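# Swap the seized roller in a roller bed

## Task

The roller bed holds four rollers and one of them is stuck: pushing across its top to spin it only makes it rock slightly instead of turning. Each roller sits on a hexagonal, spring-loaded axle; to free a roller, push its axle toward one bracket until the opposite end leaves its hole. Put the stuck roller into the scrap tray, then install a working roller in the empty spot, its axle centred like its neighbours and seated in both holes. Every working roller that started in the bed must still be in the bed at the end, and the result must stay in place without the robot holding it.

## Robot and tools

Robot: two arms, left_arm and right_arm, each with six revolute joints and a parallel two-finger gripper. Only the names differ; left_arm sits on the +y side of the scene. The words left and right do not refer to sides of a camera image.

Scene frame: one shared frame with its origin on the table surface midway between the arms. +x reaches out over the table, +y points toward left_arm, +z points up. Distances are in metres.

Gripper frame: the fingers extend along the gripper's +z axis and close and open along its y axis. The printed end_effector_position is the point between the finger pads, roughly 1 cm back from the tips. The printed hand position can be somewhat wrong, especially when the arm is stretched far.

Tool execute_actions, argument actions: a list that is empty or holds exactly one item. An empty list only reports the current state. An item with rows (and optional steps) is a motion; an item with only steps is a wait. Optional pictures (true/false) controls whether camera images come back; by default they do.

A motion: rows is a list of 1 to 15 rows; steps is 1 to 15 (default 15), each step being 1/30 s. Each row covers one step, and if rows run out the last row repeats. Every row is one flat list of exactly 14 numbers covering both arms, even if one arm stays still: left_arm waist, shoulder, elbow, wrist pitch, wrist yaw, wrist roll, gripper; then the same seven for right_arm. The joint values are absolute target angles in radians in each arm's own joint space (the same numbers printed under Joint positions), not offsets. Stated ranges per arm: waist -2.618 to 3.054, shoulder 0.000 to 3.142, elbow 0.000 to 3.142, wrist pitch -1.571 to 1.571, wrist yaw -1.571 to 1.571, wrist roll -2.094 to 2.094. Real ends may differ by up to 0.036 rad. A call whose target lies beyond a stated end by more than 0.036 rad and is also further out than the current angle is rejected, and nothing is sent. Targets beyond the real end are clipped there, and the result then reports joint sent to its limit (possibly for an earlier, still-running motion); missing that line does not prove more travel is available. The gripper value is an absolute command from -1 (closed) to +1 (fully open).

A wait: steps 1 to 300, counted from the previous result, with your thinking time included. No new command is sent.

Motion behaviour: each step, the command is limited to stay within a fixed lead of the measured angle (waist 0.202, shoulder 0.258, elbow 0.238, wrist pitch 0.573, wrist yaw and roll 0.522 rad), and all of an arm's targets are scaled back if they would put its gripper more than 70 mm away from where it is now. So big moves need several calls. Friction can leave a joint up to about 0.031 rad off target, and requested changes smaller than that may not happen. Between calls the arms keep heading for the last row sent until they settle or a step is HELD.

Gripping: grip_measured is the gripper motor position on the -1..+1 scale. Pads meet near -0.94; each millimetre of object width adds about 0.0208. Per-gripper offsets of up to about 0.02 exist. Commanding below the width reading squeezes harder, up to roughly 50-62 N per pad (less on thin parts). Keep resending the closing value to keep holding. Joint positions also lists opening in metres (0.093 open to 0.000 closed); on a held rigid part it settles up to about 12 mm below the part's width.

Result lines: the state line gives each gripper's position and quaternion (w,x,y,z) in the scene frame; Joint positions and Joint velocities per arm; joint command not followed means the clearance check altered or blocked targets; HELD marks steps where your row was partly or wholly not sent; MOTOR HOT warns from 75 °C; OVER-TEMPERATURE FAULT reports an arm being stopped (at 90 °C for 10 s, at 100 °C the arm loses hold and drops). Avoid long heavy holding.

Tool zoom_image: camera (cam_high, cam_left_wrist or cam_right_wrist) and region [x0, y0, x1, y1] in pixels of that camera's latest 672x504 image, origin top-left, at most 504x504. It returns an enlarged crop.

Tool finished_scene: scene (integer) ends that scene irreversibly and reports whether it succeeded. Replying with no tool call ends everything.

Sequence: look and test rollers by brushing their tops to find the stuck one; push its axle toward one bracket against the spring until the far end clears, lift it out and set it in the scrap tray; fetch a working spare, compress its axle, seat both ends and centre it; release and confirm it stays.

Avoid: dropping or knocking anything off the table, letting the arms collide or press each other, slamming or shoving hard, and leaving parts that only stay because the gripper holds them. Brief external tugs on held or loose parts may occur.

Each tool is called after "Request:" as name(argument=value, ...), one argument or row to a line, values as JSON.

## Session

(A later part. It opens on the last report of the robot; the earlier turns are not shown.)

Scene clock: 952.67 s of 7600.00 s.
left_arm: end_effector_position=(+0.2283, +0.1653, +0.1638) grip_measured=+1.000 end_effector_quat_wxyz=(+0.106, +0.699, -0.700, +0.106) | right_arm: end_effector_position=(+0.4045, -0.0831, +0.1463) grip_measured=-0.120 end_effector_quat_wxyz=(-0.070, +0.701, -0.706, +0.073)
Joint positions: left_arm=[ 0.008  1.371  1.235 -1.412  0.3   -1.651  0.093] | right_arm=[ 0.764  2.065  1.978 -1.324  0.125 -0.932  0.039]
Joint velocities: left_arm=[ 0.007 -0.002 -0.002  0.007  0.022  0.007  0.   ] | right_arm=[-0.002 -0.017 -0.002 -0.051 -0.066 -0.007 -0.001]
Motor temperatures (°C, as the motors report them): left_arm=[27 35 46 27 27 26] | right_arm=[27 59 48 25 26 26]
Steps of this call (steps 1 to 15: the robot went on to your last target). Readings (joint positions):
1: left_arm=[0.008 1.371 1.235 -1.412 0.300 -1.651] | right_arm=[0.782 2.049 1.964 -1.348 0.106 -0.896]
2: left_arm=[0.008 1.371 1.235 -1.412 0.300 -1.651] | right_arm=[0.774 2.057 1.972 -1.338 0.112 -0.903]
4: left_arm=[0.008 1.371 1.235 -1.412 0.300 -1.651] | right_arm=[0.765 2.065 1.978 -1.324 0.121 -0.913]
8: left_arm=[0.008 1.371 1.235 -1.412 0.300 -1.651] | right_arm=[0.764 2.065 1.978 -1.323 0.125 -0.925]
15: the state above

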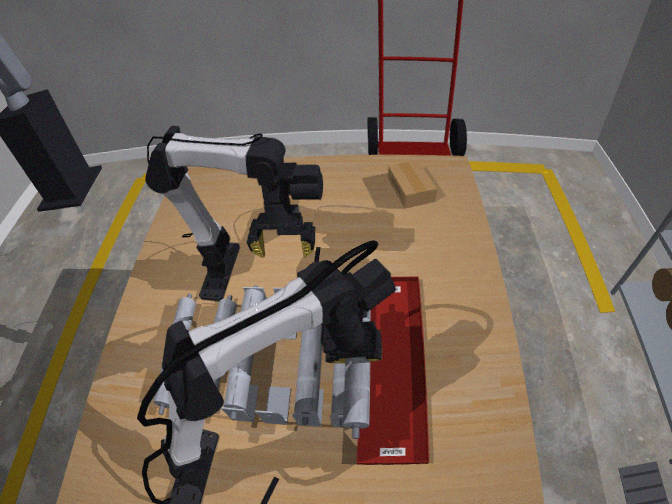

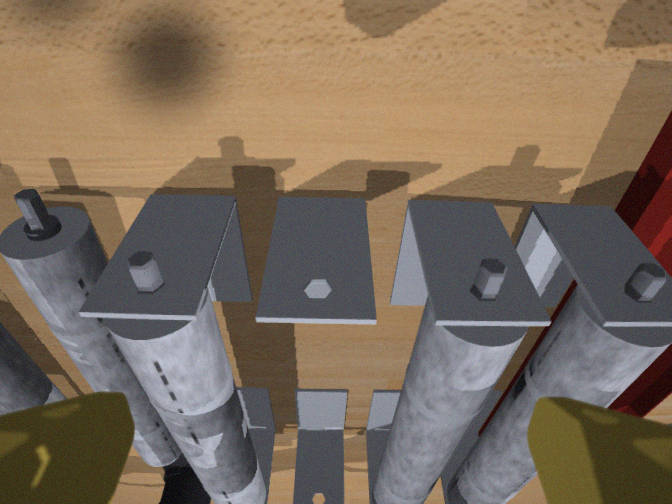

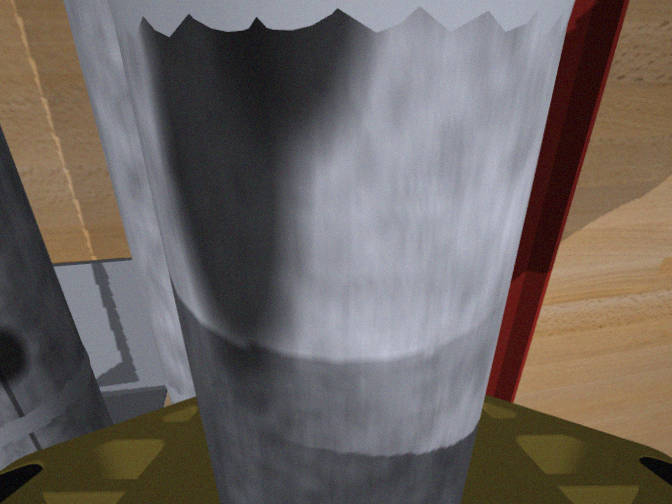

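Request:
execute_actions(
  actions=[],
)

Scene clock: 986.53 s of 7600.00 s.
left_arm: end_effector_position=(+0.2283, +0.1653, +0.1638) grip_measured=+1.000 end_effector_quat_wxyz=(+0.106, +0.699, -0.700, +0.106) | right_arm: end_effector_position=(+0.4045, -0.0831, +0.1463) grip_measured=-0.120 end_effector_quat_wxyz=(-0.070, +0.702, -0.705, +0.073)
Joint positions: left_arm=[ 0.008  1.371  1.235 -1.412  0.3   -1.651  0.093] | right_arm=[ 0.764  2.065  1.978 -1.324  0.125 -0.934  0.039]
Joint velocities: left_arm=[ 0.007  0.007  0.002  0.007  0.007 -0.066  0.   ] | right_arm=[-0.012 -0.022  0.017 -0.022 -0.022  0.051  0.   ]
Motor temperatures (°C, as the motors report them): left_arm=[27 35 46 27 26 26] | right_arm=[27 64 56 25 26 26]
Steps of this call (steps 1 to 15: the robot went on to your last target; steps 16 to 90: nothing new was sent; then 30.87 s passed at rest). Readings (joint positions):
1: left_arm=[0.008 1.371 1.235 -1.412 0.300 -1.651] | right_arm=[0.764 2.065 1.978 -1.324 0.125 -0.933]
2: left_arm=[0.008 1.371 1.235 -1.412 0.300 -1.651] | right_arm=[0.764 2.065 1.978 -1.324 0.125 -0.933]
4: left_arm=[0.008 1.371 1.235 -1.412 0.300 -1.651] | right_arm=[0.764 2.065 1.978 -1.324 0.125 -0.933]
8: left_arm=[0.008 1.371 1.235 -1.412 0.300 -1.651] | right_arm=[0.764 2.065 1.978 -1.324 0.125 -0.934]
90: the state above
All arms were judged still, so your last target was given up. Only a new action makes them travel on or press farther. Fingers that are still opening or closing keep moving.

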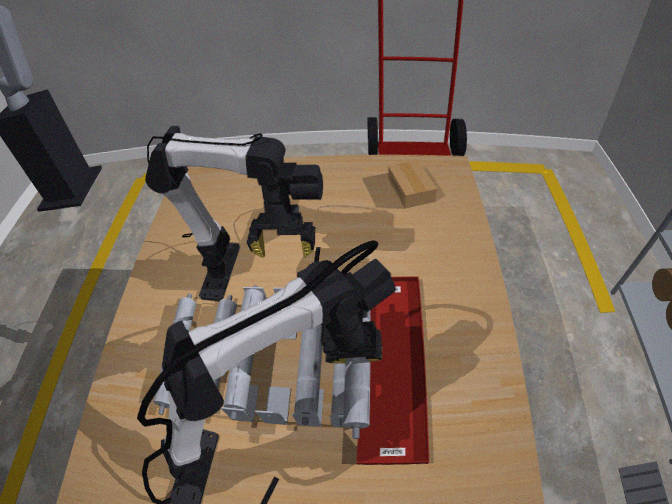

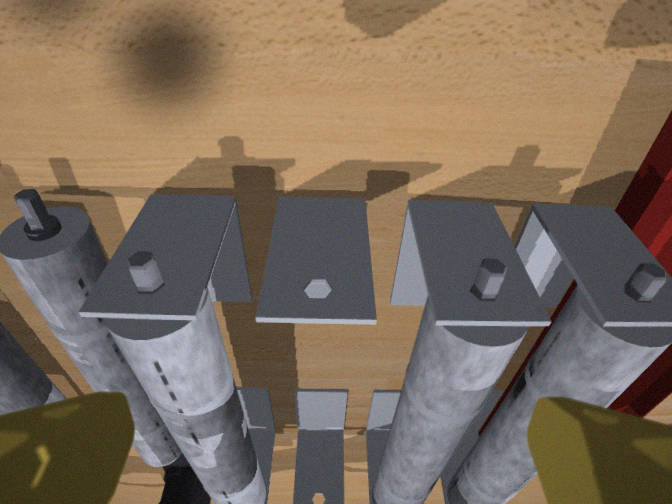

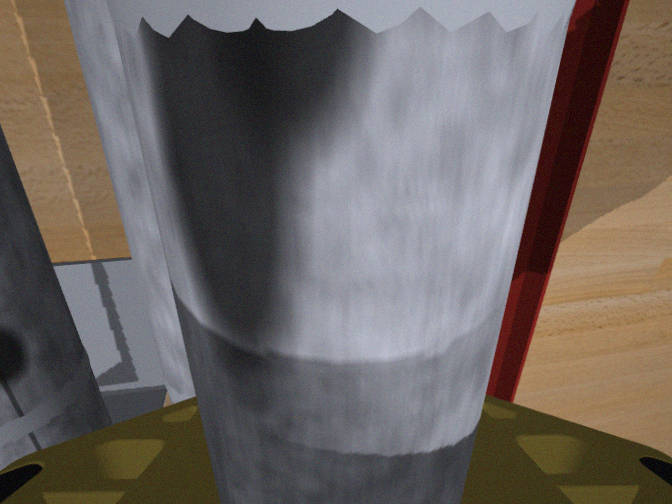

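Request:
execute_actions(
  actions=[
    {"rows":[[0.015,1.362,1.255,-1.42,0.31,-1.66,1,0.760,2.050,2.060,-1.298,0.144,-0.946,-0.3],[0.015,1.362,1.255,-1.42,0.31,-1.66,1,0.753,2.068,2.078,-1.297,0.142,-0.953,-0.3],[0.015,1.362,1.255,-1.42,0.31,-1.66,1,0.746,2.087,2.096,-1.295,0.141,-0.959,-0.3],[0.015,1.362,1.255,-1.42,0.31,-1.66,1,0.740,2.105,2.114,-1.293,0.140,-0.965,-0.3],[0.015,1.362,1.255,-1.42,0.31,-1.66,1,0.733,2.124,2.131,-1.292,0.138,-0.972,-0.3],[0.015,1.362,1.255,-1.42,0.31,-1.66,1,0.726,2.143,2.148,-1.290,0.137,-0.978,-0.3],[0.015,1.362,1.255,-1.42,0.31,-1.66,1,0.720,2.161,2.165,-1.288,0.136,-0.984,-0.3],[0.015,1.362,1.255,-1.42,0.31,-1.66,1,0.713,2.180,2.182,-1.287,0.134,-0.991,-0.3],[0.015,1.362,1.255,-1.42,0.31,-1.66,1,0.707,2.198,2.199,-1.285,0.133,-0.997,-0.3],[0.015,1.362,1.255,-1.42,0.31,-1.66,1,0.700,2.217,2.216,-1.283,0.132,-1.003,-0.3],[0.015,1.362,1.255,-1.42,0.31,-1.66,1,0.693,2.236,2.233,-1.282,0.130,-1.010,-0.3],[0.015,1.362,1.255,-1.42,0.31,-1.66,1,0.687,2.254,2.250,-1.280,0.129,-1.016,-0.3],[0.015,1.362,1.255,-1.42,0.31,-1.66,1,0.680,2.273,2.267,-1.278,0.128,-1.022,-0.3],[0.015,1.362,1.255,-1.42,0.31,-1.66,1,0.674,2.291,2.284,-1.277,0.126,-1.029,-0.3],[0.015,1.362,1.255,-1.42,0.31,-1.66,1,0.667,2.310,2.300,-1.275,0.125,-1.035,-0.3]]},
  ],
  pictures=false,
)

Request:
execute_actions(
  actions=[],
)

Scene clock: 1009.50 s of 7600.00 s.
left_arm: end_effector_position=(+0.2283, +0.1653, +0.1638) grip_measured=+1.000 end_effector_quat_wxyz=(+0.106, +0.699, -0.700, +0.106) | right_arm: end_effector_position=(+0.4653, -0.0837, +0.1059) grip_measured=-0.120 end_effector_quat_wxyz=(-0.061, +0.699, -0.708, +0.076)
Joint positions: left_arm=[ 0.008  1.371  1.235 -1.412  0.3   -1.651  0.093] | right_arm=[ 0.686  2.31   2.212 -1.319  0.123 -1.003  0.039]
Joint velocities: left_arm=[ 0.017  0.012 -0.002 -0.022 -0.007  0.007  0.   ] | right_arm=[-0.203  0.579  0.476  0.051 -0.022 -0.256 -0.001]
Motor temperatures (°C, as the motors report them): left_arm=[27 35 46 27 26 26] | right_arm=[27 66 59 26 26 26]
Steps of this call (steps 1 to 90: nothing new was sent; then 19.47 s passed at rest; steps 91 to 105: all 15 steps of this action). Readings (joint positions):
91: left_arm=[0.008 1.371 1.235 -1.412 0.300 -1.651] | right_arm=[0.764 2.067 1.981 -1.326 0.125 -0.934]
92: left_arm=[0.008 1.371 1.235 -1.412 0.300 -1.651] | right_arm=[0.764 2.073 1.992 -1.331 0.125 -0.937]
94: left_arm=[0.008 1.371 1.235 -1.412 0.300 -1.651] | right_arm=[0.761 2.094 2.025 -1.339 0.125 -0.944]
98: left_arm=[0.008 1.371 1.235 -1.412 0.300 -1.651] | right_arm=[0.742 2.164 2.101 -1.332 0.123 -0.963]
105: the state above

Scene clock: 1009.50 s of 7600.00 s.
left_arm: end_effector_position=(+0.2283, +0.1653, +0.1638) grip_measured=+1.000 end_effector_quat_wxyz=(+0.106, +0.699, -0.700, +0.106) | right_arm: end_effector_position=(+0.4653, -0.0837, +0.1059) grip_measured=-0.120 end_effector_quat_wxyz=(-0.061, +0.699, -0.708, +0.076)
Joint positions: left_arm=[ 0.008  1.371  1.235 -1.412  0.3   -1.651  0.093] | right_arm=[ 0.686  2.31   2.212 -1.319  0.123 -1.003  0.039]
Joint velocities: left_arm=[ 0.017  0.012 -0.002 -0.022 -0.007  0.007  0.   ] | right_arm=[-0.203  0.579  0.476  0.051 -0.022 -0.256 -0.001]
Motor temperatures (°C, as the motors report them): left_arm=[27 35 46 27 26 26] | right_arm=[27 66 59 26 26 26]

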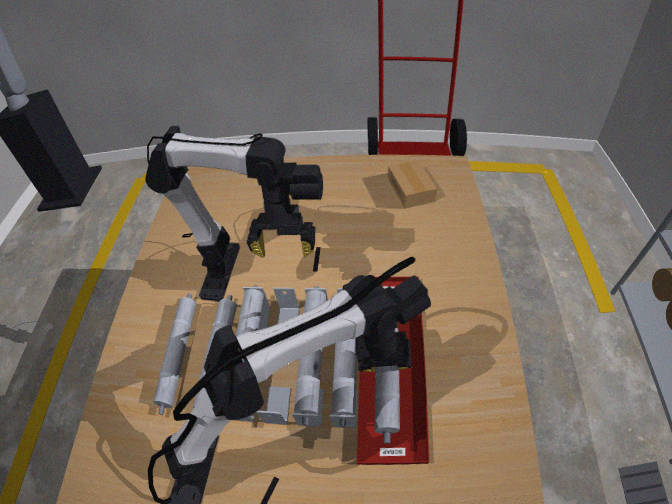

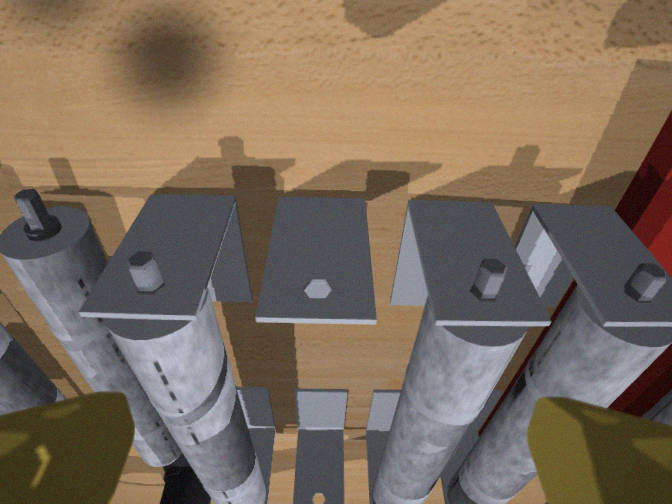

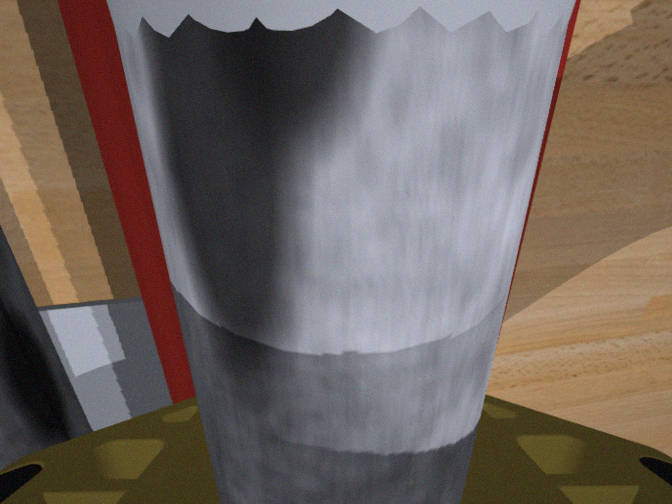

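Request:
execute_actions(
  actions=[
    {"rows":[[0.015,1.362,1.255,-1.42,0.31,-1.66,1,0.67,2.31,2.26,-1.26,0.12,-1.035,-0.3],[0.015,1.362,1.255,-1.42,0.31,-1.66,1,0.67,2.31,2.235,-1.245,0.12,-1.035,-0.3],[0.015,1.362,1.255,-1.42,0.31,-1.66,1,0.67,2.31,2.218,-1.23,0.12,-1.035,-0.3],[0.015,1.362,1.255,-1.42,0.31,-1.66,1,0.67,2.31,2.20,-1.214,0.12,-1.035,-0.3],[0.015,1.362,1.255,-1.42,0.31,-1.66,1,0.67,2.31,2.184,-1.198,0.12,-1.035,-0.3],[0.015,1.362,1.255,-1.42,0.31,-1.66,1,0.67,2.31,2.168,-1.182,0.12,-1.035,-0.3],[0.015,1.362,1.255,-1.42,0.31,-1.66,1,0.67,2.31,2.152,-1.166,0.12,-1.035,-0.3],[0.015,1.362,1.255,-1.42,0.31,-1.66,1,0.67,2.31,2.136,-1.15,0.12,-1.035,-0.3],[0.015,1.362,1.255,-1.42,0.31,-1.66,1,0.67,2.31,2.12,-1.134,0.12,-1.035,-0.3],[0.015,1.362,1.255,-1.42,0.31,-1.66,1,0.67,2.31,2.104,-1.118,0.12,-1.035,-0.3],[0.015,1.362,1.255,-1.42,0.31,-1.66,1,0.67,2.31,2.088,-1.102,0.12,-1.035,-0.3],[0.015,1.362,1.255,-1.42,0.31,-1.66,1,0.67,2.31,2.072,-1.086,0.12,-1.035,-0.3],[0.015,1.362,1.255,-1.42,0.31,-1.66,1,0.67,2.31,2.058,-1.074,0.12,-1.035,-0.3],[0.015,1.362,1.255,-1.42,0.31,-1.66,1,0.67,2.31,2.047,-1.067,0.12,-1.035,-0.3],[0.015,1.362,1.255,-1.42,0.31,-1.66,1,0.67,2.31,2.04,-1.065,0.12,-1.035,-0.3]]},
  ],
  pictures=false,
)

Request:
execute_actions(
  actions=[
    {"steps":15},
  ],
)

Scene clock: 1028.80 s of 7600.00 s.
left_arm: end_effector_position=(+0.2283, +0.1653, +0.1638) grip_measured=+1.000 end_effector_quat_wxyz=(+0.106, +0.699, -0.700, +0.106) | right_arm: end_effector_position=(+0.4702, -0.0912, +0.0412) grip_measured=-0.120 end_effector_quat_wxyz=(-0.039, +0.703, -0.706, +0.070)
Joint positions: left_arm=[ 0.008  1.371  1.235 -1.412  0.3   -1.651  0.093] | right_arm=[ 0.666  2.358  2.043 -1.146  0.117 -1.028  0.039]
Joint velocities: left_arm=[-0.007  0.012 -0.012  0.007 -0.007 -0.095  0.   ] | right_arm=[-0.002 -0.022 -0.315  0.3   -0.081 -0.022  0.   ]
Motor temperatures (°C, as the motors report them): left_arm=[27 35 47 27 26 26] | right_arm=[27 75 60 26 26 26]
MOTOR HOT: a motor of the right arm reached 75 °C. Now the hottest motor of the right arm, joint 2 (shoulder), reports 75 °C. The controller's stop level is 90 °C. To cool a motor, set the load down, stop pushing, or move to a pose that needs little force.
Steps of this call (steps 1 to 30: the robot went on to your last target; steps 31 to 90: nothing new was sent; then 15.80 s passed at rest; steps 91 to 105: all 15 steps of this action). Readings (joint positions):
91: left_arm=[0.008 1.371 1.235 -1.412 0.300 -1.651] | right_arm=[0.666 2.358 2.240 -1.303 0.120 -1.029]
92: left_arm=[0.008 1.371 1.235 -1.412 0.300 -1.651] | right_arm=[0.666 2.358 2.237 -1.300 0.119 -1.029]
94: left_arm=[0.008 1.371 1.235 -1.412 0.300 -1.651] | right_arm=[0.666 2.358 2.223 -1.285 0.119 -1.029]
98: left_arm=[0.008 1.371 1.235 -1.412 0.300 -1.651] | right_arm=[0.666 2.358 2.157 -1.233 0.118 -1.029]
105: the state above

Scene clock: 1029.30 s of 7600.00 s.
left_arm: end_effector_position=(+0.2283, +0.1653, +0.1638) grip_measured=+1.000 end_effector_quat_wxyz=(+0.106, +0.699, -0.700, +0.106) | right_arm: end_effector_position=(+0.4756, -0.0856, +0.0388) grip_measured=-0.120 end_effector_quat_wxyz=(-0.056, +0.703, -0.706, +0.068)
Joint positions: left_arm=[ 0.008  1.371  1.235 -1.412  0.3   -1.651  0.093] | right_arm=[ 0.666  2.358  2.031 -1.101  0.106 -1.03   0.039]
Joint velocities: left_arm=[ 0.002  0.022 -0.007  0.007 -0.022  0.066  0.   ] | right_arm=[-0.012  0.002 -0.002 -0.037 -0.007  0.007  0.   ]
Motor temperatures (°C, as the motors report them): left_arm=[27 35 47 27 26 26] | right_arm=[27 76 60 26 26 26]
MOTOR HOT: still on. Now the hottest motor of the right arm, joint 2 (shoulder), reports 76 °C; the controller's stop level is 90 °C.
Steps of this call (steps 1 to 15: the robot went on to your last target). Readings (joint positions):
1: left_arm=[0.008 1.371 1.235 -1.412 0.300 -1.651] | right_arm=[0.666 2.358 2.035 -1.137 0.114 -1.029]
2: left_arm=[0.008 1.371 1.235 -1.412 0.300 -1.651] | right_arm=[0.666 2.358 2.032 -1.131 0.112 -1.029]
4: left_arm=[0.008 1.371 1.235 -1.412 0.300 -1.651] | right_arm=[0.666 2.358 2.031 -1.121 0.107 -1.030]
8: left_arm=[0.008 1.371 1.235 -1.412 0.300 -1.651] | right_arm=[0.666 2.358 2.031 -1.105 0.106 -1.030]
15: the state above

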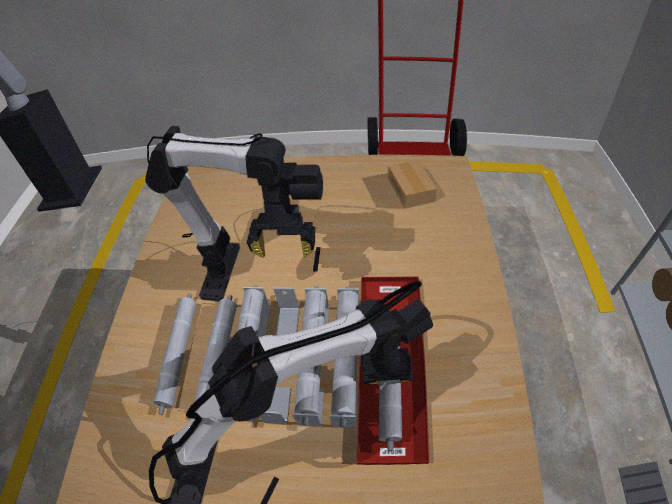

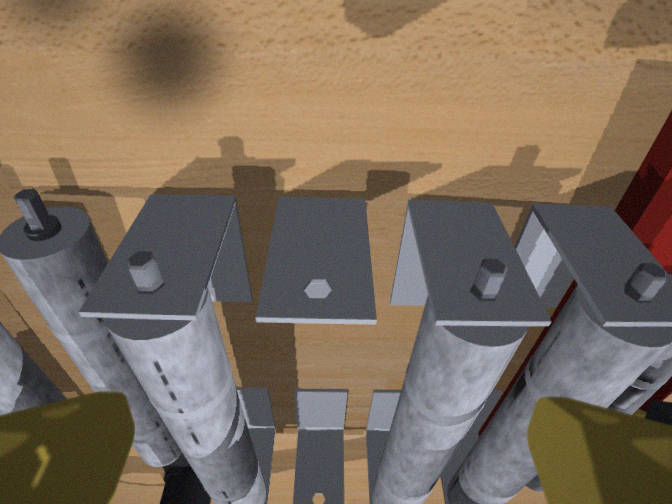

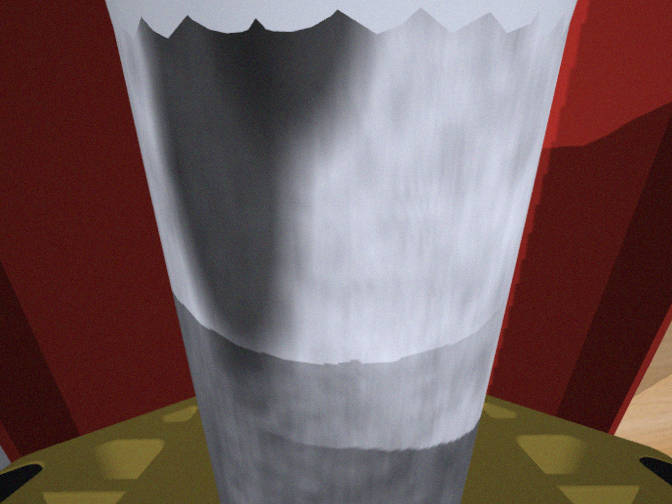

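Lower a bit more, then open.

Request:
execute_actions(
  actions=[
    {"rows":[[0.015,1.362,1.255,-1.42,0.31,-1.66,1,0.67,2.32,2.025,-1.05,0.12,-1.035,-0.3],[0.015,1.362,1.255,-1.42,0.31,-1.66,1,0.67,2.32,2.015,-1.04,0.12,-1.035,-0.3],[0.015,1.362,1.255,-1.42,0.31,-1.66,1,0.67,2.32,2.005,-1.03,0.12,-1.035,-0.3]],"steps":15},
  ],
  pictures=false,
)

Request:
execute_actions(
  actions=[
    {"rows":[[0.015,1.362,1.255,-1.42,0.31,-1.66,1,0.67,2.355,2.0,-1.06,0.11,-1.035,0.0],[0.015,1.362,1.255,-1.42,0.31,-1.66,1,0.67,2.355,2.0,-1.06,0.11,-1.035,0.1],[0.015,1.362,1.255,-1.42,0.31,-1.66,1,0.67,2.355,2.0,-1.06,0.11,-1.035,0.3]],"steps":15},
  ],
)

Scene clock: 1041.20 s of 7600.00 s.
left_arm: end_effector_position=(+0.2283, +0.1653, +0.1638) grip_measured=+1.000 end_effector_quat_wxyz=(+0.106, +0.699, -0.700, +0.106) | right_arm: end_effector_position=(+0.4768, -0.0845, +0.0348) grip_measured=-0.120 end_effector_quat_wxyz=(-0.060, +0.703, -0.705, +0.068)
Joint positions: left_arm=[ 0.008  1.371  1.235 -1.412  0.3   -1.651  0.093] | right_arm=[ 0.666  2.358  2.014 -1.076  0.104 -1.031  0.039]
Joint velocities: left_arm=[-0.012 -0.002  0.002 -0.051  0.037 -0.051  0.   ] | right_arm=[-0.007  0.002 -0.012 -0.007 -0.037 -0.022 -0.001]
Motor temperatures (°C, as the motors report them): left_arm=[27 35 47 27 26 26] | right_arm=[27 80 58 26 26 26]
MOTOR HOT: still on. Now the hottest motor of the right arm, joint 2 (shoulder), reports 80 °C; the controller's stop level is 90 °C.
Steps of this call (steps 1 to 15: the robot went on to your last target; steps 16 to 90: nothing new was sent; then 8.40 s passed at rest; steps 91 to 105: all 15 steps of this action). Readings (joint positions):
91: left_arm=[0.008 1.371 1.235 -1.412 0.300 -1.651] | right_arm=[0.666 2.358 2.029 -1.099 0.106 -1.030]
92: left_arm=[0.008 1.371 1.235 -1.412 0.300 -1.651] | right_arm=[0.666 2.358 2.025 -1.095 0.106 -1.030]
94: left_arm=[0.008 1.371 1.235 -1.412 0.300 -1.651] | right_arm=[0.666 2.358 2.014 -1.083 0.106 -1.030]
98: left_arm=[0.008 1.371 1.235 -1.412 0.300 -1.651] | right_arm=[0.666 2.358 2.014 -1.077 0.104 -1.031]
105: the state above

Scene clock: 1041.70 s of 7600.00 s.
left_arm: end_effector_position=(+0.2283, +0.1653, +0.1638) grip_measured=+1.000 end_effector_quat_wxyz=(+0.106, +0.699, -0.700, +0.106) | right_arm: end_effector_position=(+0.4774, -0.0842, +0.0349) grip_measured=+0.299 end_effector_quat_wxyz=(-0.062, +0.703, -0.705, +0.069)
Joint positions: left_arm=[ 0.008  1.371  1.235 -1.412  0.3   -1.651  0.093] | right_arm=[ 0.666  2.358  2.014 -1.073  0.104 -1.031  0.06 ]
Joint velocities: left_arm=[-0.007 -0.007 -0.012 -0.066  0.007 -0.022  0.   ] | right_arm=[-0.007 -0.002  0.007  0.007  0.007  0.081 -0.002]
Motor temperatures (°C, as the motors report them): left_arm=[27 35 47 27 26 26] | right_arm=[27 80 58 26 26 26]
MOTOR HOT: still on. Now the hottest motor of the right arm, joint 2 (shoulder), reports 80 °C; the controller's stop level is 90 °C.
Steps of this call (steps 1 to 15: all 15 steps of this action). Readings (joint positions):
1: left_arm=[0.008 1.371 1.235 -1.412 0.300 -1.651] | right_arm=[0.666 2.358 2.014 -1.076 0.104 -1.031]
2: left_arm=[0.008 1.371 1.235 -1.412 0.300 -1.651] | right_arm=[0.666 2.358 2.014 -1.077 0.104 -1.031]
4: left_arm=[0.008 1.371 1.235 -1.412 0.300 -1.651] | right_arm=[0.666 2.358 2.014 -1.075 0.104 -1.031]
8: left_arm=[0.008 1.371 1.235 -1.412 0.300 -1.651] | right_arm=[0.666 2.358 2.014 -1.074 0.104 -1.031]
15: the state above

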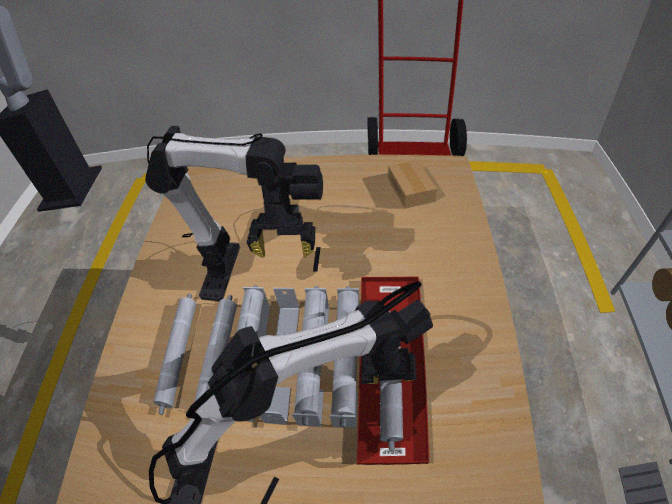

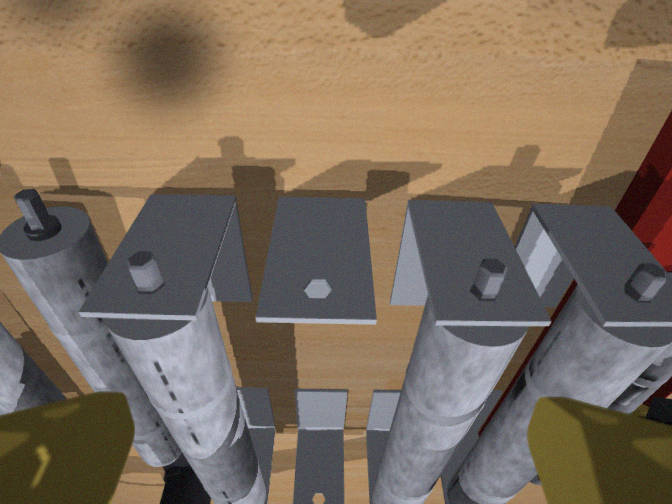

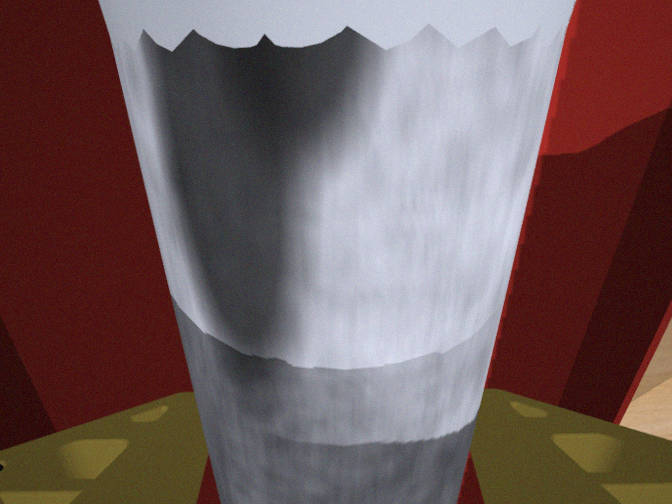

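Lift to B then back to A.

Request:
execute_actions(
  actions=[
    {"rows":[[0.015,1.362,1.255,-1.42,0.31,-1.66,1,0.67,2.34,2.07,-1.12,0.11,-1.035,0.3],[0.015,1.362,1.255,-1.42,0.31,-1.66,1,0.67,2.34,2.10,-1.15,0.11,-1.035,0.3],[0.015,1.362,1.255,-1.42,0.31,-1.66,1,0.67,2.34,2.13,-1.18,0.11,-1.035,0.3],[0.015,1.362,1.255,-1.42,0.31,-1.66,1,0.67,2.34,2.16,-1.21,0.11,-1.035,0.3],[0.015,1.362,1.255,-1.42,0.31,-1.66,1,0.67,2.34,2.19,-1.24,0.11,-1.035,0.3],[0.015,1.362,1.255,-1.42,0.31,-1.66,1,0.67,2.33,2.22,-1.27,0.11,-1.035,0.3],[0.015,1.362,1.255,-1.42,0.31,-1.66,1,0.67,2.31,2.24,-1.30,0.11,-1.035,0.3],[0.015,1.362,1.255,-1.42,0.31,-1.66,1,0.67,2.28,2.25,-1.32,0.11,-1.035,0.3],[0.015,1.362,1.255,-1.42,0.31,-1.66,1,0.68,2.24,2.24,-1.33,0.11,-1.02,0.3],[0.015,1.362,1.255,-1.42,0.31,-1.66,1,0.70,2.20,2.21,-1.34,0.11,-1.0,0.3],[0.015,1.362,1.255,-1.42,0.31,-1.66,1,0.72,2.16,2.17,-1.35,0.11,-0.98,0.3],[0.015,1.362,1.255,-1.42,0.31,-1.66,1,0.74,2.12,2.13,-1.36,0.11,-0.96,0.3],[0.015,1.362,1.255,-1.42,0.31,-1.66,1,0.76,2.08,2.09,-1.37,0.11,-0.94,0.3],[0.015,1.362,1.255,-1.42,0.31,-1.66,1,0.78,2.04,2.05,-1.38,0.11,-0.92,0.3],[0.015,1.362,1.255,-1.42,0.31,-1.66,1,0.80,2.0,2.01,-1.39,0.11,-0.90,0.3]]},
  ],
  pictures=false,
)

Scene clock: 1057.77 s of 7600.00 s.
left_arm: end_effector_position=(+0.2283, +0.1653, +0.1638) grip_measured=+1.000 end_effector_quat_wxyz=(+0.106, +0.699, -0.700, +0.106) | right_arm: end_effector_position=(+0.4306, -0.0722, +0.1756) grip_measured=+0.299 end_effector_quat_wxyz=(-0.129, +0.701, -0.697, +0.078)
Joint positions: left_arm=[ 0.008  1.371  1.235 -1.412  0.3   -1.651  0.093] | right_arm=[ 0.743  2.084  2.101 -1.305  0.109 -0.969  0.06 ]
Joint velocities: left_arm=[-0.007  0.017 -0.002  0.007  0.022 -0.037  0.   ] | right_arm=[ 0.72  -1.409 -0.974 -0.432  0.022  0.403 -0.001]
Motor temperatures (°C, as the motors report them): left_arm=[27 35 47 27 26 26] | right_arm=[27 77 54 26 26 26]
MOTOR HOT: still on. Now the hottest motor of the right arm, joint 2 (shoulder), reports 77 °C; the controller's stop level is 90 °C.
Steps of this call (steps 1 to 15: the robot went on to your last target; steps 16 to 90: nothing new was sent; then 12.57 s passed at rest; steps 91 to 105: all 15 steps of this action). Readings (joint positions):
91: left_arm=[0.008 1.371 1.235 -1.412 0.300 -1.651] | right_arm=[0.666 2.358 2.019 -1.079 0.104 -1.031]
92: left_arm=[0.008 1.371 1.235 -1.412 0.300 -1.651] | right_arm=[0.666 2.358 2.029 -1.093 0.104 -1.031]
94: left_arm=[0.008 1.371 1.235 -1.412 0.300 -1.651] | right_arm=[0.666 2.358 2.072 -1.133 0.104 -1.031]
98: left_arm=[0.008 1.371 1.235 -1.412 0.300 -1.651] | right_arm=[0.666 2.347 2.188 -1.210 0.104 -1.031]
105: the state above

Request:
execute_actions(
  actions=[
    {"rows":[[0.015,1.362,1.255,-1.42,0.31,-1.66,1,0.82,1.97,1.96,-1.40,0.10,-0.88,0.3],[0.015,1.362,1.255,-1.42,0.31,-1.66,1,0.85,1.93,1.91,-1.41,0.09,-0.85,0.3],[0.015,1.362,1.255,-1.42,0.31,-1.66,1,0.88,1.89,1.86,-1.42,0.08,-0.82,0.3],[0.015,1.362,1.255,-1.42,0.31,-1.66,1,0.91,1.85,1.81,-1.43,0.07,-0.79,0.3],[0.015,1.362,1.255,-1.42,0.31,-1.66,1,0.94,1.81,1.76,-1.44,0.06,-0.76,0.3],[0.015,1.362,1.255,-1.42,0.31,-1.66,1,0.97,1.77,1.71,-1.45,0.05,-0.73,0.3],[0.015,1.362,1.255,-1.42,0.31,-1.66,1,1.0,1.73,1.66,-1.45,0.04,-0.70,0.3],[0.015,1.362,1.255,-1.42,0.31,-1.66,1,1.03,1.69,1.61,-1.45,0.03,-0.67,0.3],[0.015,1.362,1.255,-1.42,0.31,-1.66,1,1.07,1.65,1.56,-1.45,0.02,-0.63,0.3],[0.015,1.362,1.255,-1.42,0.31,-1.66,1,1.11,1.61,1.51,-1.45,0.01,-0.59,0.3],[0.015,1.362,1.255,-1.42,0.31,-1.66,1,1.15,1.57,1.46,-1.45,0.0,-0.55,0.3],[0.015,1.362,1.255,-1.42,0.31,-1.66,1,1.19,1.53,1.42,-1.45,-0.01,-0.51,0.3],[0.015,1.362,1.255,-1.42,0.31,-1.66,1,1.23,1.50,1.38,-1.45,-0.01,-0.47,0.3],[0.015,1.362,1.255,-1.42,0.31,-1.66,1,1.27,1.47,1.35,-1.45,-0.01,-0.43,0.3],[0.015,1.362,1.255,-1.42,0.31,-1.66,1,1.31,1.45,1.32,-1.45,-0.01,-0.39,0.3]]},
  ],
  pictures=false,
)

Request:
execute_actions(
  actions=[
    {"rows":[[0.015,1.362,1.255,-1.42,0.31,-1.66,1,1.35,1.43,1.30,-1.45,-0.01,-0.35,0.5],[0.015,1.362,1.255,-1.42,0.31,-1.66,1,1.39,1.42,1.29,-1.45,-0.01,-0.31,0.7],[0.015,1.362,1.255,-1.42,0.31,-1.66,1,1.43,1.42,1.29,-1.45,-0.01,-0.27,1],[0.015,1.362,1.255,-1.42,0.31,-1.66,1,1.47,1.42,1.29,-1.45,-0.01,-0.23,1],[0.015,1.362,1.255,-1.42,0.31,-1.66,1,1.51,1.42,1.29,-1.45,-0.01,-0.19,1],[0.015,1.362,1.255,-1.42,0.31,-1.66,1,1.55,1.42,1.29,-1.45,-0.01,-0.15,1],[0.015,1.362,1.255,-1.42,0.31,-1.66,1,1.59,1.42,1.29,-1.45,-0.01,-0.11,1],[0.015,1.362,1.255,-1.42,0.31,-1.66,1,1.63,1.42,1.29,-1.45,-0.01,-0.07,1],[0.015,1.362,1.255,-1.42,0.31,-1.66,1,1.67,1.42,1.29,-1.45,-0.01,-0.03,1],[0.015,1.362,1.255,-1.42,0.31,-1.66,1,1.70,1.42,1.29,-1.45,-0.01,0.01,1],[0.015,1.362,1.255,-1.42,0.31,-1.66,1,1.73,1.42,1.29,-1.45,-0.01,0.04,1],[0.015,1.362,1.255,-1.42,0.31,-1.66,1,1.75,1.42,1.29,-1.45,-0.01,0.06,1],[0.015,1.362,1.255,-1.42,0.31,-1.66,1,1.765,1.42,1.29,-1.45,-0.01,0.07,1]],"steps":15},
  ],
  pictures=false,
)

Request:
execute_actions(
  actions=[
    {"steps":15},
  ],
)

Scene clock: 1100.63 s of 7600.00 s.
left_arm: end_effector_position=(+0.2283, +0.1653, +0.1638) grip_measured=+1.000 end_effector_quat_wxyz=(+0.106, +0.699, -0.700, +0.106) | right_arm: end_effector_position=(+0.1611, -0.0929, +0.1679) grip_measured=+0.299 end_effector_quat_wxyz=(-0.016, +0.743, -0.670, +0.005)
Joint positions: left_arm=[ 0.008  1.371  1.235 -1.412  0.3   -1.651  0.093] | right_arm=[ 1.243  1.507  1.399 -1.435  0.02  -0.553  0.06 ]
Joint velocities: left_arm=[-0.007 -0.002 -0.022  0.037 -0.051 -0.051  0.   ] | right_arm=[ 1.121 -0.882 -0.974 -0.168 -0.139  1.018  0.   ]
Motor temperatures (°C, as the motors report them): left_arm=[27 35 47 27 26 26] | right_arm=[27 63 49 26 26 26]
MOTOR HOT: cleared. Now the hottest motor of the right arm, joint 2 (shoulder), reports 63 °C.
Steps of this call (steps 1 to 30: the robot went on to your last target; steps 31 to 90: nothing new was sent; then 39.37 s passed at rest; steps 91 to 105: all 15 steps of this action). Readings (joint positions):
91: left_arm=[0.008 1.371 1.235 -1.412 0.300 -1.651] | right_arm=[0.808 1.986 2.022 -1.379 0.107 -0.904]
92: left_arm=[0.008 1.371 1.235 -1.412 0.300 -1.651] | right_arm=[0.811 1.976 2.000 -1.376 0.107 -0.896]
94: left_arm=[0.008 1.371 1.235 -1.412 0.300 -1.651] | right_arm=[0.836 1.936 1.911 -1.377 0.106 -0.866]
98: left_arm=[0.008 1.371 1.235 -1.412 0.300 -1.651] | right_arm=[0.968 1.796 1.704 -1.405 0.081 -0.780]
105: the state above

Scene clock: 1101.13 s of 7600.00 s.
left_arm: end_effector_position=(+0.2283, +0.1653, +0.1638) grip_measured=+1.000 end_effector_quat_wxyz=(+0.106, +0.699, -0.700, +0.106) | right_arm: end_effector_position=(+0.0296, -0.0930, +0.1613) grip_measured=+1.000 end_effector_quat_wxyz=(+0.005, +0.735, -0.678, +0.002)
Joint positions: left_arm=[ 0.008  1.371  1.235 -1.412  0.3   -1.651  0.093] | right_arm=[ 1.756  1.439  1.312 -1.455 -0.004 -0.017  0.093]
Joint velocities: left_arm=[-0.002 -0.012 -0.007  0.037 -0.022  0.007  0.   ] | right_arm=[ 0.198 -0.012  0.007 -0.051  0.022  0.52   0.   ]
Motor temperatures (°C, as the motors report them): left_arm=[27 35 47 27 26 26] | right_arm=[27 62 49 26 26 26]
Steps of this call (steps 1 to 15: all 15 steps of this action). Readings (joint positions):
1: left_arm=[0.008 1.371 1.235 -1.412 0.300 -1.651] | right_arm=[1.282 1.480 1.369 -1.439 0.015 -0.515]
2: left_arm=[0.008 1.371 1.235 -1.412 0.300 -1.651] | right_arm=[1.321 1.460 1.344 -1.444 0.012 -0.477]
4: left_arm=[0.008 1.371 1.235 -1.412 0.300 -1.651] | right_arm=[1.399 1.440 1.318 -1.454 0.009 -0.401]
8: left_arm=[0.008 1.371 1.235 -1.412 0.300 -1.651] | right_arm=[1.556 1.439 1.312 -1.455 0.004 -0.244]
15: the state above

Scene clock: 1101.63 s of 7600.00 s.
left_arm: end_effector_position=(+0.2283, +0.1653, +0.1638) grip_measured=+1.000 end_effector_quat_wxyz=(+0.106, +0.699, -0.700, +0.106) | right_arm: end_effector_position=(+0.0287, -0.0931, +0.1613) grip_measured=+1.000 end_effector_quat_wxyz=(+0.005, +0.710, -0.704, +0.002)
Joint positions: left_arm=[ 0.008  1.371  1.235 -1.412  0.3   -1.651  0.093] | right_arm=[ 1.759  1.439  1.312 -1.455 -0.005  0.06   0.093]
Joint velocities: left_arm=[ 0.012  0.002 -0.007 -0.037 -0.022 -0.037  0.   ] | right_arm=[-0.012  0.007 -0.002 -0.037 -0.037  0.051  0.   ]
Motor temperatures (°C, as the motors report them): left_arm=[27 35 47 27 26 26] | right_arm=[27 62 49 26 26 26]
Steps of this call (steps 1 to 15: the robot went on to your last target). Readings (joint positions):
1: left_arm=[0.008 1.371 1.235 -1.412 0.300 -1.651] | right_arm=[1.759 1.439 1.312 -1.455 -0.005 -0.001]
2: left_arm=[0.008 1.371 1.235 -1.412 0.300 -1.651] | right_arm=[1.759 1.439 1.312 -1.455 -0.005 0.012]
4: left_arm=[0.008 1.371 1.235 -1.412 0.300 -1.651] | right_arm=[1.759 1.439 1.312 -1.455 -0.005 0.030]
8: left_arm=[0.008 1.371 1.235 -1.412 0.300 -1.651] | right_arm=[1.759 1.439 1.312 -1.455 -0.005 0.050]
15: the state above

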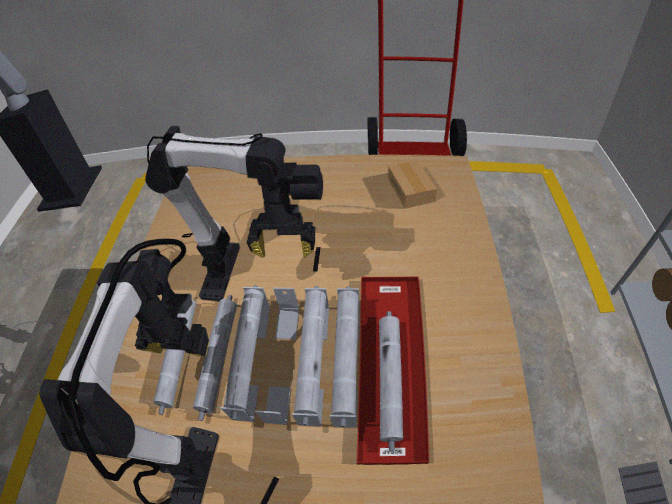

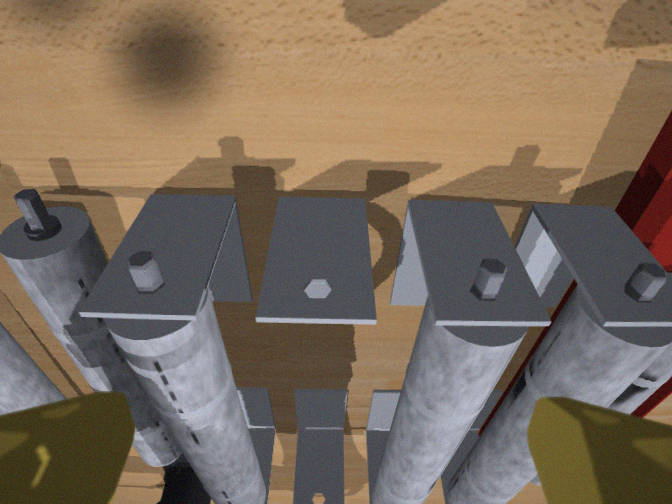

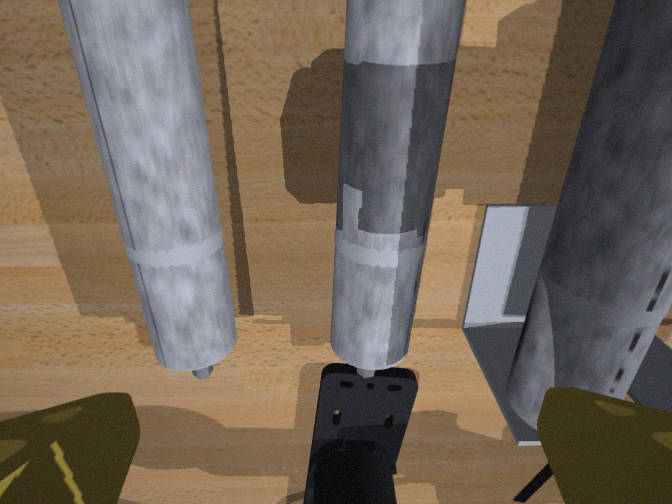

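Request:
execute_actions(
  actions=[
    {"rows":[[0.015,1.362,1.255,-1.42,0.31,-1.66,1,1.75,1.46,1.29,-1.42,0,0.05,0.9],[0.015,1.362,1.255,-1.42,0.31,-1.66,1,1.74,1.475,1.284,-1.395,0,0.04,0.8],[0.015,1.362,1.255,-1.42,0.31,-1.66,1,1.73,1.49,1.278,-1.37,0,0.03,0.7],[0.015,1.362,1.255,-1.42,0.31,-1.66,1,1.72,1.505,1.272,-1.345,0,0.02,0.6],[0.015,1.362,1.255,-1.42,0.31,-1.66,1,1.71,1.52,1.266,-1.32,0,0.01,0.5],[0.015,1.362,1.255,-1.42,0.31,-1.66,1,1.70,1.535,1.26,-1.295,0,0.0,0.4],[0.015,1.362,1.255,-1.42,0.31,-1.66,1,1.69,1.55,1.253,-1.27,0,-0.01,0.4],[0.015,1.362,1.255,-1.42,0.31,-1.66,1,1.68,1.565,1.246,-1.245,0,-0.02,0.4],[0.015,1.362,1.255,-1.42,0.31,-1.66,1,1.67,1.58,1.239,-1.22,0,-0.026,0.4],[0.015,1.362,1.255,-1.42,0.31,-1.66,1,1.66,1.595,1.232,-1.195,0,-0.026,0.4],[0.015,1.362,1.255,-1.42,0.31,-1.66,1,1.65,1.61,1.225,-1.17,0,-0.026,0.4],[0.015,1.362,1.255,-1.42,0.31,-1.66,1,1.642,1.625,1.218,-1.15,0,-0.026,0.4],[0.015,1.362,1.255,-1.42,0.31,-1.66,1,1.642,1.638,1.211,-1.141,0,-0.026,0.4],[0.015,1.362,1.255,-1.42,0.31,-1.66,1,1.642,1.648,1.205,-1.141,0,-0.026,0.4],[0.015,1.362,1.255,-1.42,0.31,-1.66,1,1.642,1.654,1.202,-1.141,0,-0.026,0.4]]},
  ],
  pictures=false,
)

Request:
execute_actions(
  actions=[
    {"steps":15},
  ],
)

Scene clock: 1139.57 s of 7600.00 s.
left_arm: end_effector_position=(+0.2283, +0.1653, +0.1638) grip_measured=+1.000 end_effector_quat_wxyz=(+0.106, +0.699, -0.700, +0.106) | right_arm: end_effector_position=(+0.0560, -0.0489, +0.0958) grip_measured=+0.401 end_effector_quat_wxyz=(+0.012, +0.696, -0.718, +0.008)
Joint positions: left_arm=[ 0.008  1.371  1.235 -1.412  0.3   -1.651  0.093] | right_arm=[ 1.65   1.627  1.231 -1.204 -0.005 -0.01   0.064]
Joint velocities: left_arm=[-0.002 -0.002  0.002 -0.007  0.007 -0.022  0.   ] | right_arm=[-0.051  0.325 -0.188  0.374  0.095 -0.066  0.001]
Motor temperatures (°C, as the motors report them): left_arm=[27 35 47 27 26 26] | right_arm=[27 54 47 25 26 26]
Steps of this call (steps 1 to 15: the robot went on to your last target; steps 16 to 90: nothing new was sent; then 34.43 s passed at rest; steps 91 to 105: all 15 steps of this action). Readings (joint positions):
91: left_arm=[0.008 1.371 1.235 -1.412 0.300 -1.651] | right_arm=[1.759 1.439 1.312 -1.453 -0.005 0.062]
92: left_arm=[0.008 1.371 1.235 -1.412 0.300 -1.651] | right_arm=[1.758 1.441 1.312 -1.449 -0.005 0.060]
94: left_arm=[0.008 1.371 1.235 -1.412 0.300 -1.651] | right_arm=[1.747 1.454 1.311 -1.428 -0.005 0.050]
98: left_arm=[0.008 1.371 1.235 -1.412 0.300 -1.651] | right_arm=[1.707 1.516 1.285 -1.350 -0.005 0.022]
105: the state above

Scene clock: 1140.07 s of 7600.00 s.
left_arm: end_effector_position=(+0.2283, +0.1653, +0.1638) grip_measured=+1.000 end_effector_quat_wxyz=(+0.106, +0.699, -0.700, +0.106) | right_arm: end_effector_position=(+0.0566, -0.0417, +0.0876) grip_measured=+0.401 end_effector_quat_wxyz=(+0.007, +0.698, -0.716, +0.003)
Joint positions: left_arm=[ 0.008  1.371  1.235 -1.412  0.3   -1.651  0.093] | right_arm=[ 1.649  1.645  1.219 -1.158 -0.005 -0.019  0.064]
Joint velocities: left_arm=[ 0.002 -0.007  0.002  0.007 -0.037  0.037  0.   ] | right_arm=[-0.002 -0.032 -0.012  0.007 -0.037  0.081 -0.   ]
Motor temperatures (°C, as the motors report them): left_arm=[27 35 47 27 26 26] | right_arm=[27 54 47 25 26 26]
Steps of this call (steps 1 to 15: the robot went on to your last target). Readings (joint positions):
1: left_arm=[0.008 1.371 1.235 -1.412 0.300 -1.651] | right_arm=[1.649 1.636 1.226 -1.193 -0.005 -0.012]
2: left_arm=[0.008 1.371 1.235 -1.412 0.300 -1.651] | right_arm=[1.649 1.642 1.222 -1.185 -0.005 -0.013]
4: left_arm=[0.008 1.371 1.235 -1.412 0.300 -1.651] | right_arm=[1.649 1.645 1.219 -1.175 -0.005 -0.015]
8: left_arm=[0.008 1.371 1.235 -1.412 0.300 -1.651] | right_arm=[1.649 1.645 1.219 -1.163 -0.005 -0.017]
15: the state above

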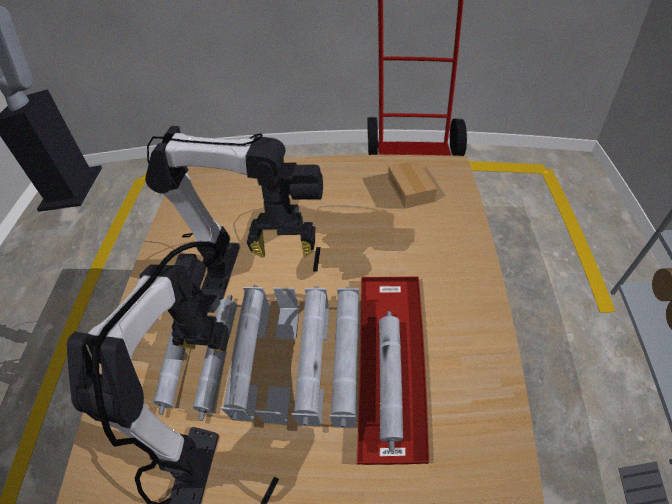

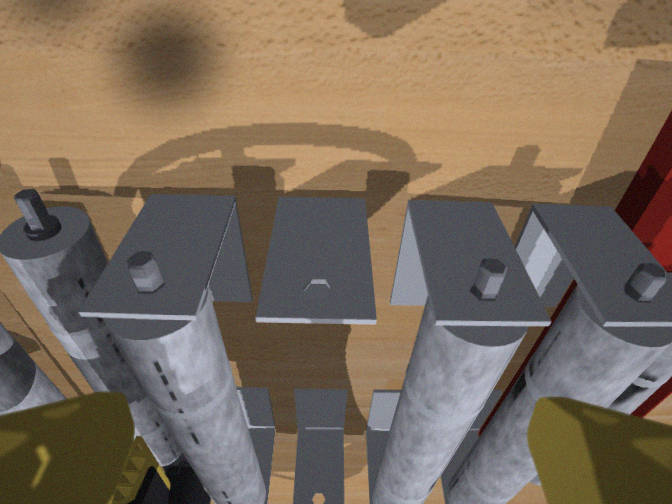

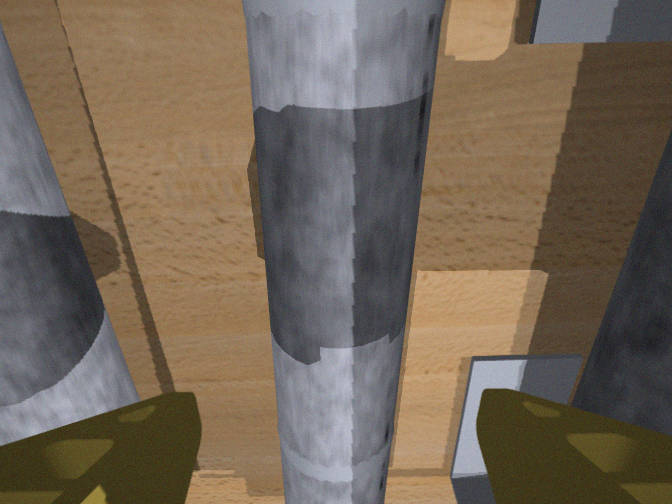

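Request:
execute_actions(
  actions=[
    {"rows":[[0.015,1.362,1.255,-1.42,0.31,-1.66,1,1.645,1.659,1.19,-1.11,0,0.0,0.4],[0.015,1.362,1.255,-1.42,0.31,-1.66,1,1.645,1.664,1.178,-1.09,0,0.005,0.4],[0.015,1.362,1.255,-1.42,0.31,-1.66,1,1.645,1.669,1.166,-1.07,0,0.005,0.4],[0.015,1.362,1.255,-1.42,0.31,-1.66,1,1.645,1.673,1.154,-1.05,0,0.005,0.4],[0.015,1.362,1.255,-1.42,0.31,-1.66,1,1.645,1.678,1.142,-1.03,0,0.005,0.4],[0.015,1.362,1.255,-1.42,0.31,-1.66,1,1.645,1.683,1.13,-1.01,0,0.005,0.4],[0.015,1.362,1.255,-1.42,0.31,-1.66,1,1.645,1.687,1.118,-0.99,0,0.005,0.4],[0.015,1.362,1.255,-1.42,0.31,-1.66,1,1.645,1.692,1.106,-0.97,0,0.005,0.4],[0.015,1.362,1.255,-1.42,0.31,-1.66,1,1.645,1.697,1.094,-0.95,0,0.005,0.4],[0.015,1.362,1.255,-1.42,0.31,-1.66,1,1.645,1.701,1.082,-0.93,0,0.005,0.4],[0.015,1.362,1.255,-1.42,0.31,-1.66,1,1.645,1.706,1.07,-0.91,0,0.005,0.4],[0.015,1.362,1.255,-1.42,0.31,-1.66,1,1.645,1.711,1.058,-0.895,0,0.005,0.4],[0.015,1.362,1.255,-1.42,0.31,-1.66,1,1.645,1.715,1.046,-0.888,0,0.005,0.4],[0.015,1.362,1.255,-1.42,0.31,-1.66,1,1.645,1.719,1.034,-0.888,0,0.005,0.4],[0.015,1.362,1.255,-1.42,0.31,-1.66,1,1.645,1.721,1.026,-0.888,0,0.005,0.4]]},
  ],
  pictures=false,
)

Request:
execute_actions(
  actions=[
    {"steps":15},
  ],
)

Scene clock: 1160.83 s of 7600.00 s.
left_arm: end_effector_position=(+0.2283, +0.1653, +0.1638) grip_measured=+1.000 end_effector_quat_wxyz=(+0.106, +0.699, -0.700, +0.106) | right_arm: end_effector_position=(+0.0566, -0.0412, +0.0355) grip_measured=+0.401 end_effector_quat_wxyz=(+0.005, +0.693, -0.721, +0.001)
Joint positions: left_arm=[ 0.008  1.371  1.235 -1.412  0.3   -1.651  0.093] | right_arm=[ 1.649  1.701  1.064 -0.943 -0.005 -0.003  0.064]
Joint velocities: left_arm=[ 0.002 -0.012 -0.007 -0.037 -0.007 -0.022  0.   ] | right_arm=[-0.007  0.1   -0.315  0.227  0.007 -0.022 -0.   ]
Motor temperatures (°C, as the motors report them): left_arm=[27 35 47 27 26 26] | right_arm=[27 52 47 25 26 26]
Steps of this call (steps 1 to 15: the robot went on to your last target; steps 16 to 90: nothing new was sent; then 17.27 s passed at rest; steps 91 to 105: all 15 steps of this action). Readings (joint positions):
91: left_arm=[0.008 1.371 1.235 -1.412 0.300 -1.651] | right_arm=[1.649 1.645 1.219 -1.154 -0.005 -0.017]
92: left_arm=[0.008 1.371 1.235 -1.412 0.300 -1.651] | right_arm=[1.649 1.645 1.216 -1.146 -0.005 -0.014]
94: left_arm=[0.008 1.371 1.235 -1.412 0.300 -1.651] | right_arm=[1.649 1.645 1.200 -1.118 -0.005 -0.010]
98: left_arm=[0.008 1.371 1.235 -1.412 0.300 -1.651] | right_arm=[1.649 1.662 1.151 -1.056 -0.005 -0.005]
105: the state above

Scene clock: 1161.33 s of 7600.00 s.
left_arm: end_effector_position=(+0.2283, +0.1653, +0.1638) grip_measured=+1.000 end_effector_quat_wxyz=(+0.106, +0.699, -0.700, +0.106) | right_arm: end_effector_position=(+0.0566, -0.0399, +0.0286) grip_measured=+0.401 end_effector_quat_wxyz=(+0.001, +0.693, -0.721, -0.002)
Joint positions: left_arm=[ 0.008  1.371  1.235 -1.412  0.3   -1.651  0.093] | right_arm=[ 1.649  1.708  1.043 -0.905 -0.005 -0.002  0.064]
Joint velocities: left_arm=[ 0.012 -0.017  0.002  0.022 -0.051 -0.022  0.   ] | right_arm=[ 0.007  0.007  0.012 -0.037  0.022 -0.007 -0.   ]
Motor temperatures (°C, as the motors report them): left_arm=[27 35 47 27 26 26] | right_arm=[27 52 47 25 26 26]
Steps of this call (steps 1 to 15: the robot went on to your last target). Readings (joint positions):
1: left_arm=[0.008 1.371 1.235 -1.412 0.300 -1.651] | right_arm=[1.649 1.704 1.055 -0.936 -0.005 -0.002]
2: left_arm=[0.008 1.371 1.235 -1.412 0.300 -1.651] | right_arm=[1.649 1.706 1.049 -0.931 -0.005 -0.002]
4: left_arm=[0.008 1.371 1.235 -1.412 0.300 -1.651] | right_arm=[1.649 1.708 1.044 -0.925 -0.005 -0.002]
8: left_arm=[0.008 1.371 1.235 -1.412 0.300 -1.651] | right_arm=[1.649 1.708 1.043 -0.912 -0.005 -0.002]
15: the state above

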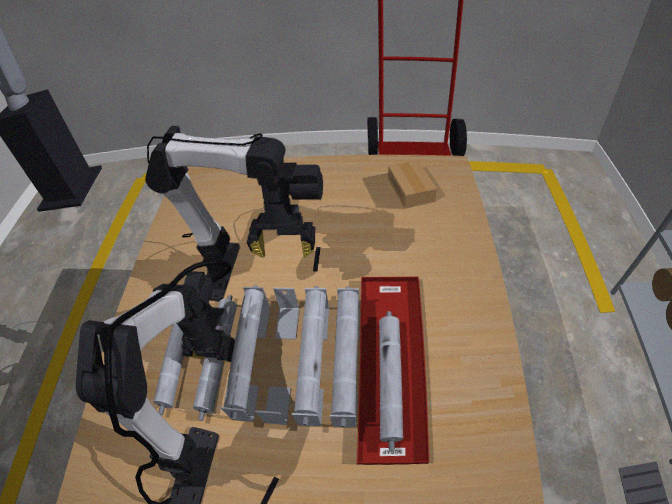

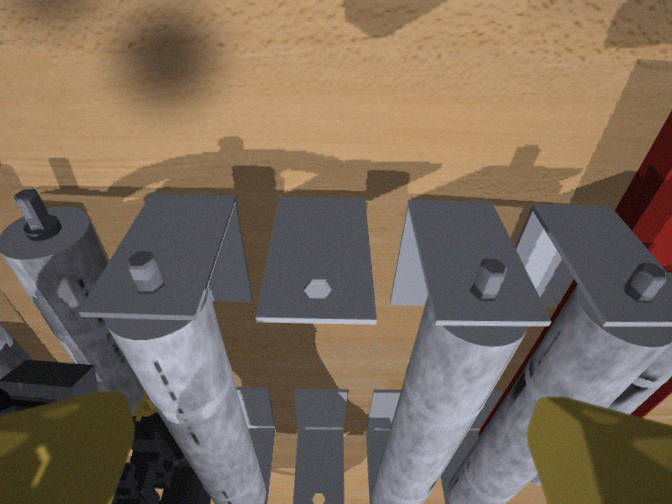

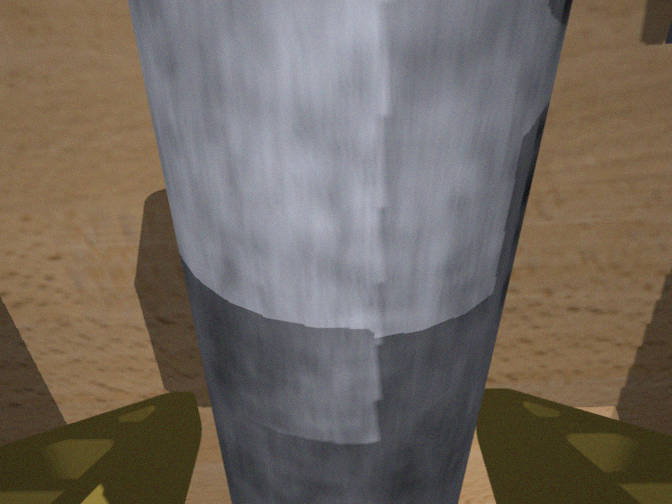

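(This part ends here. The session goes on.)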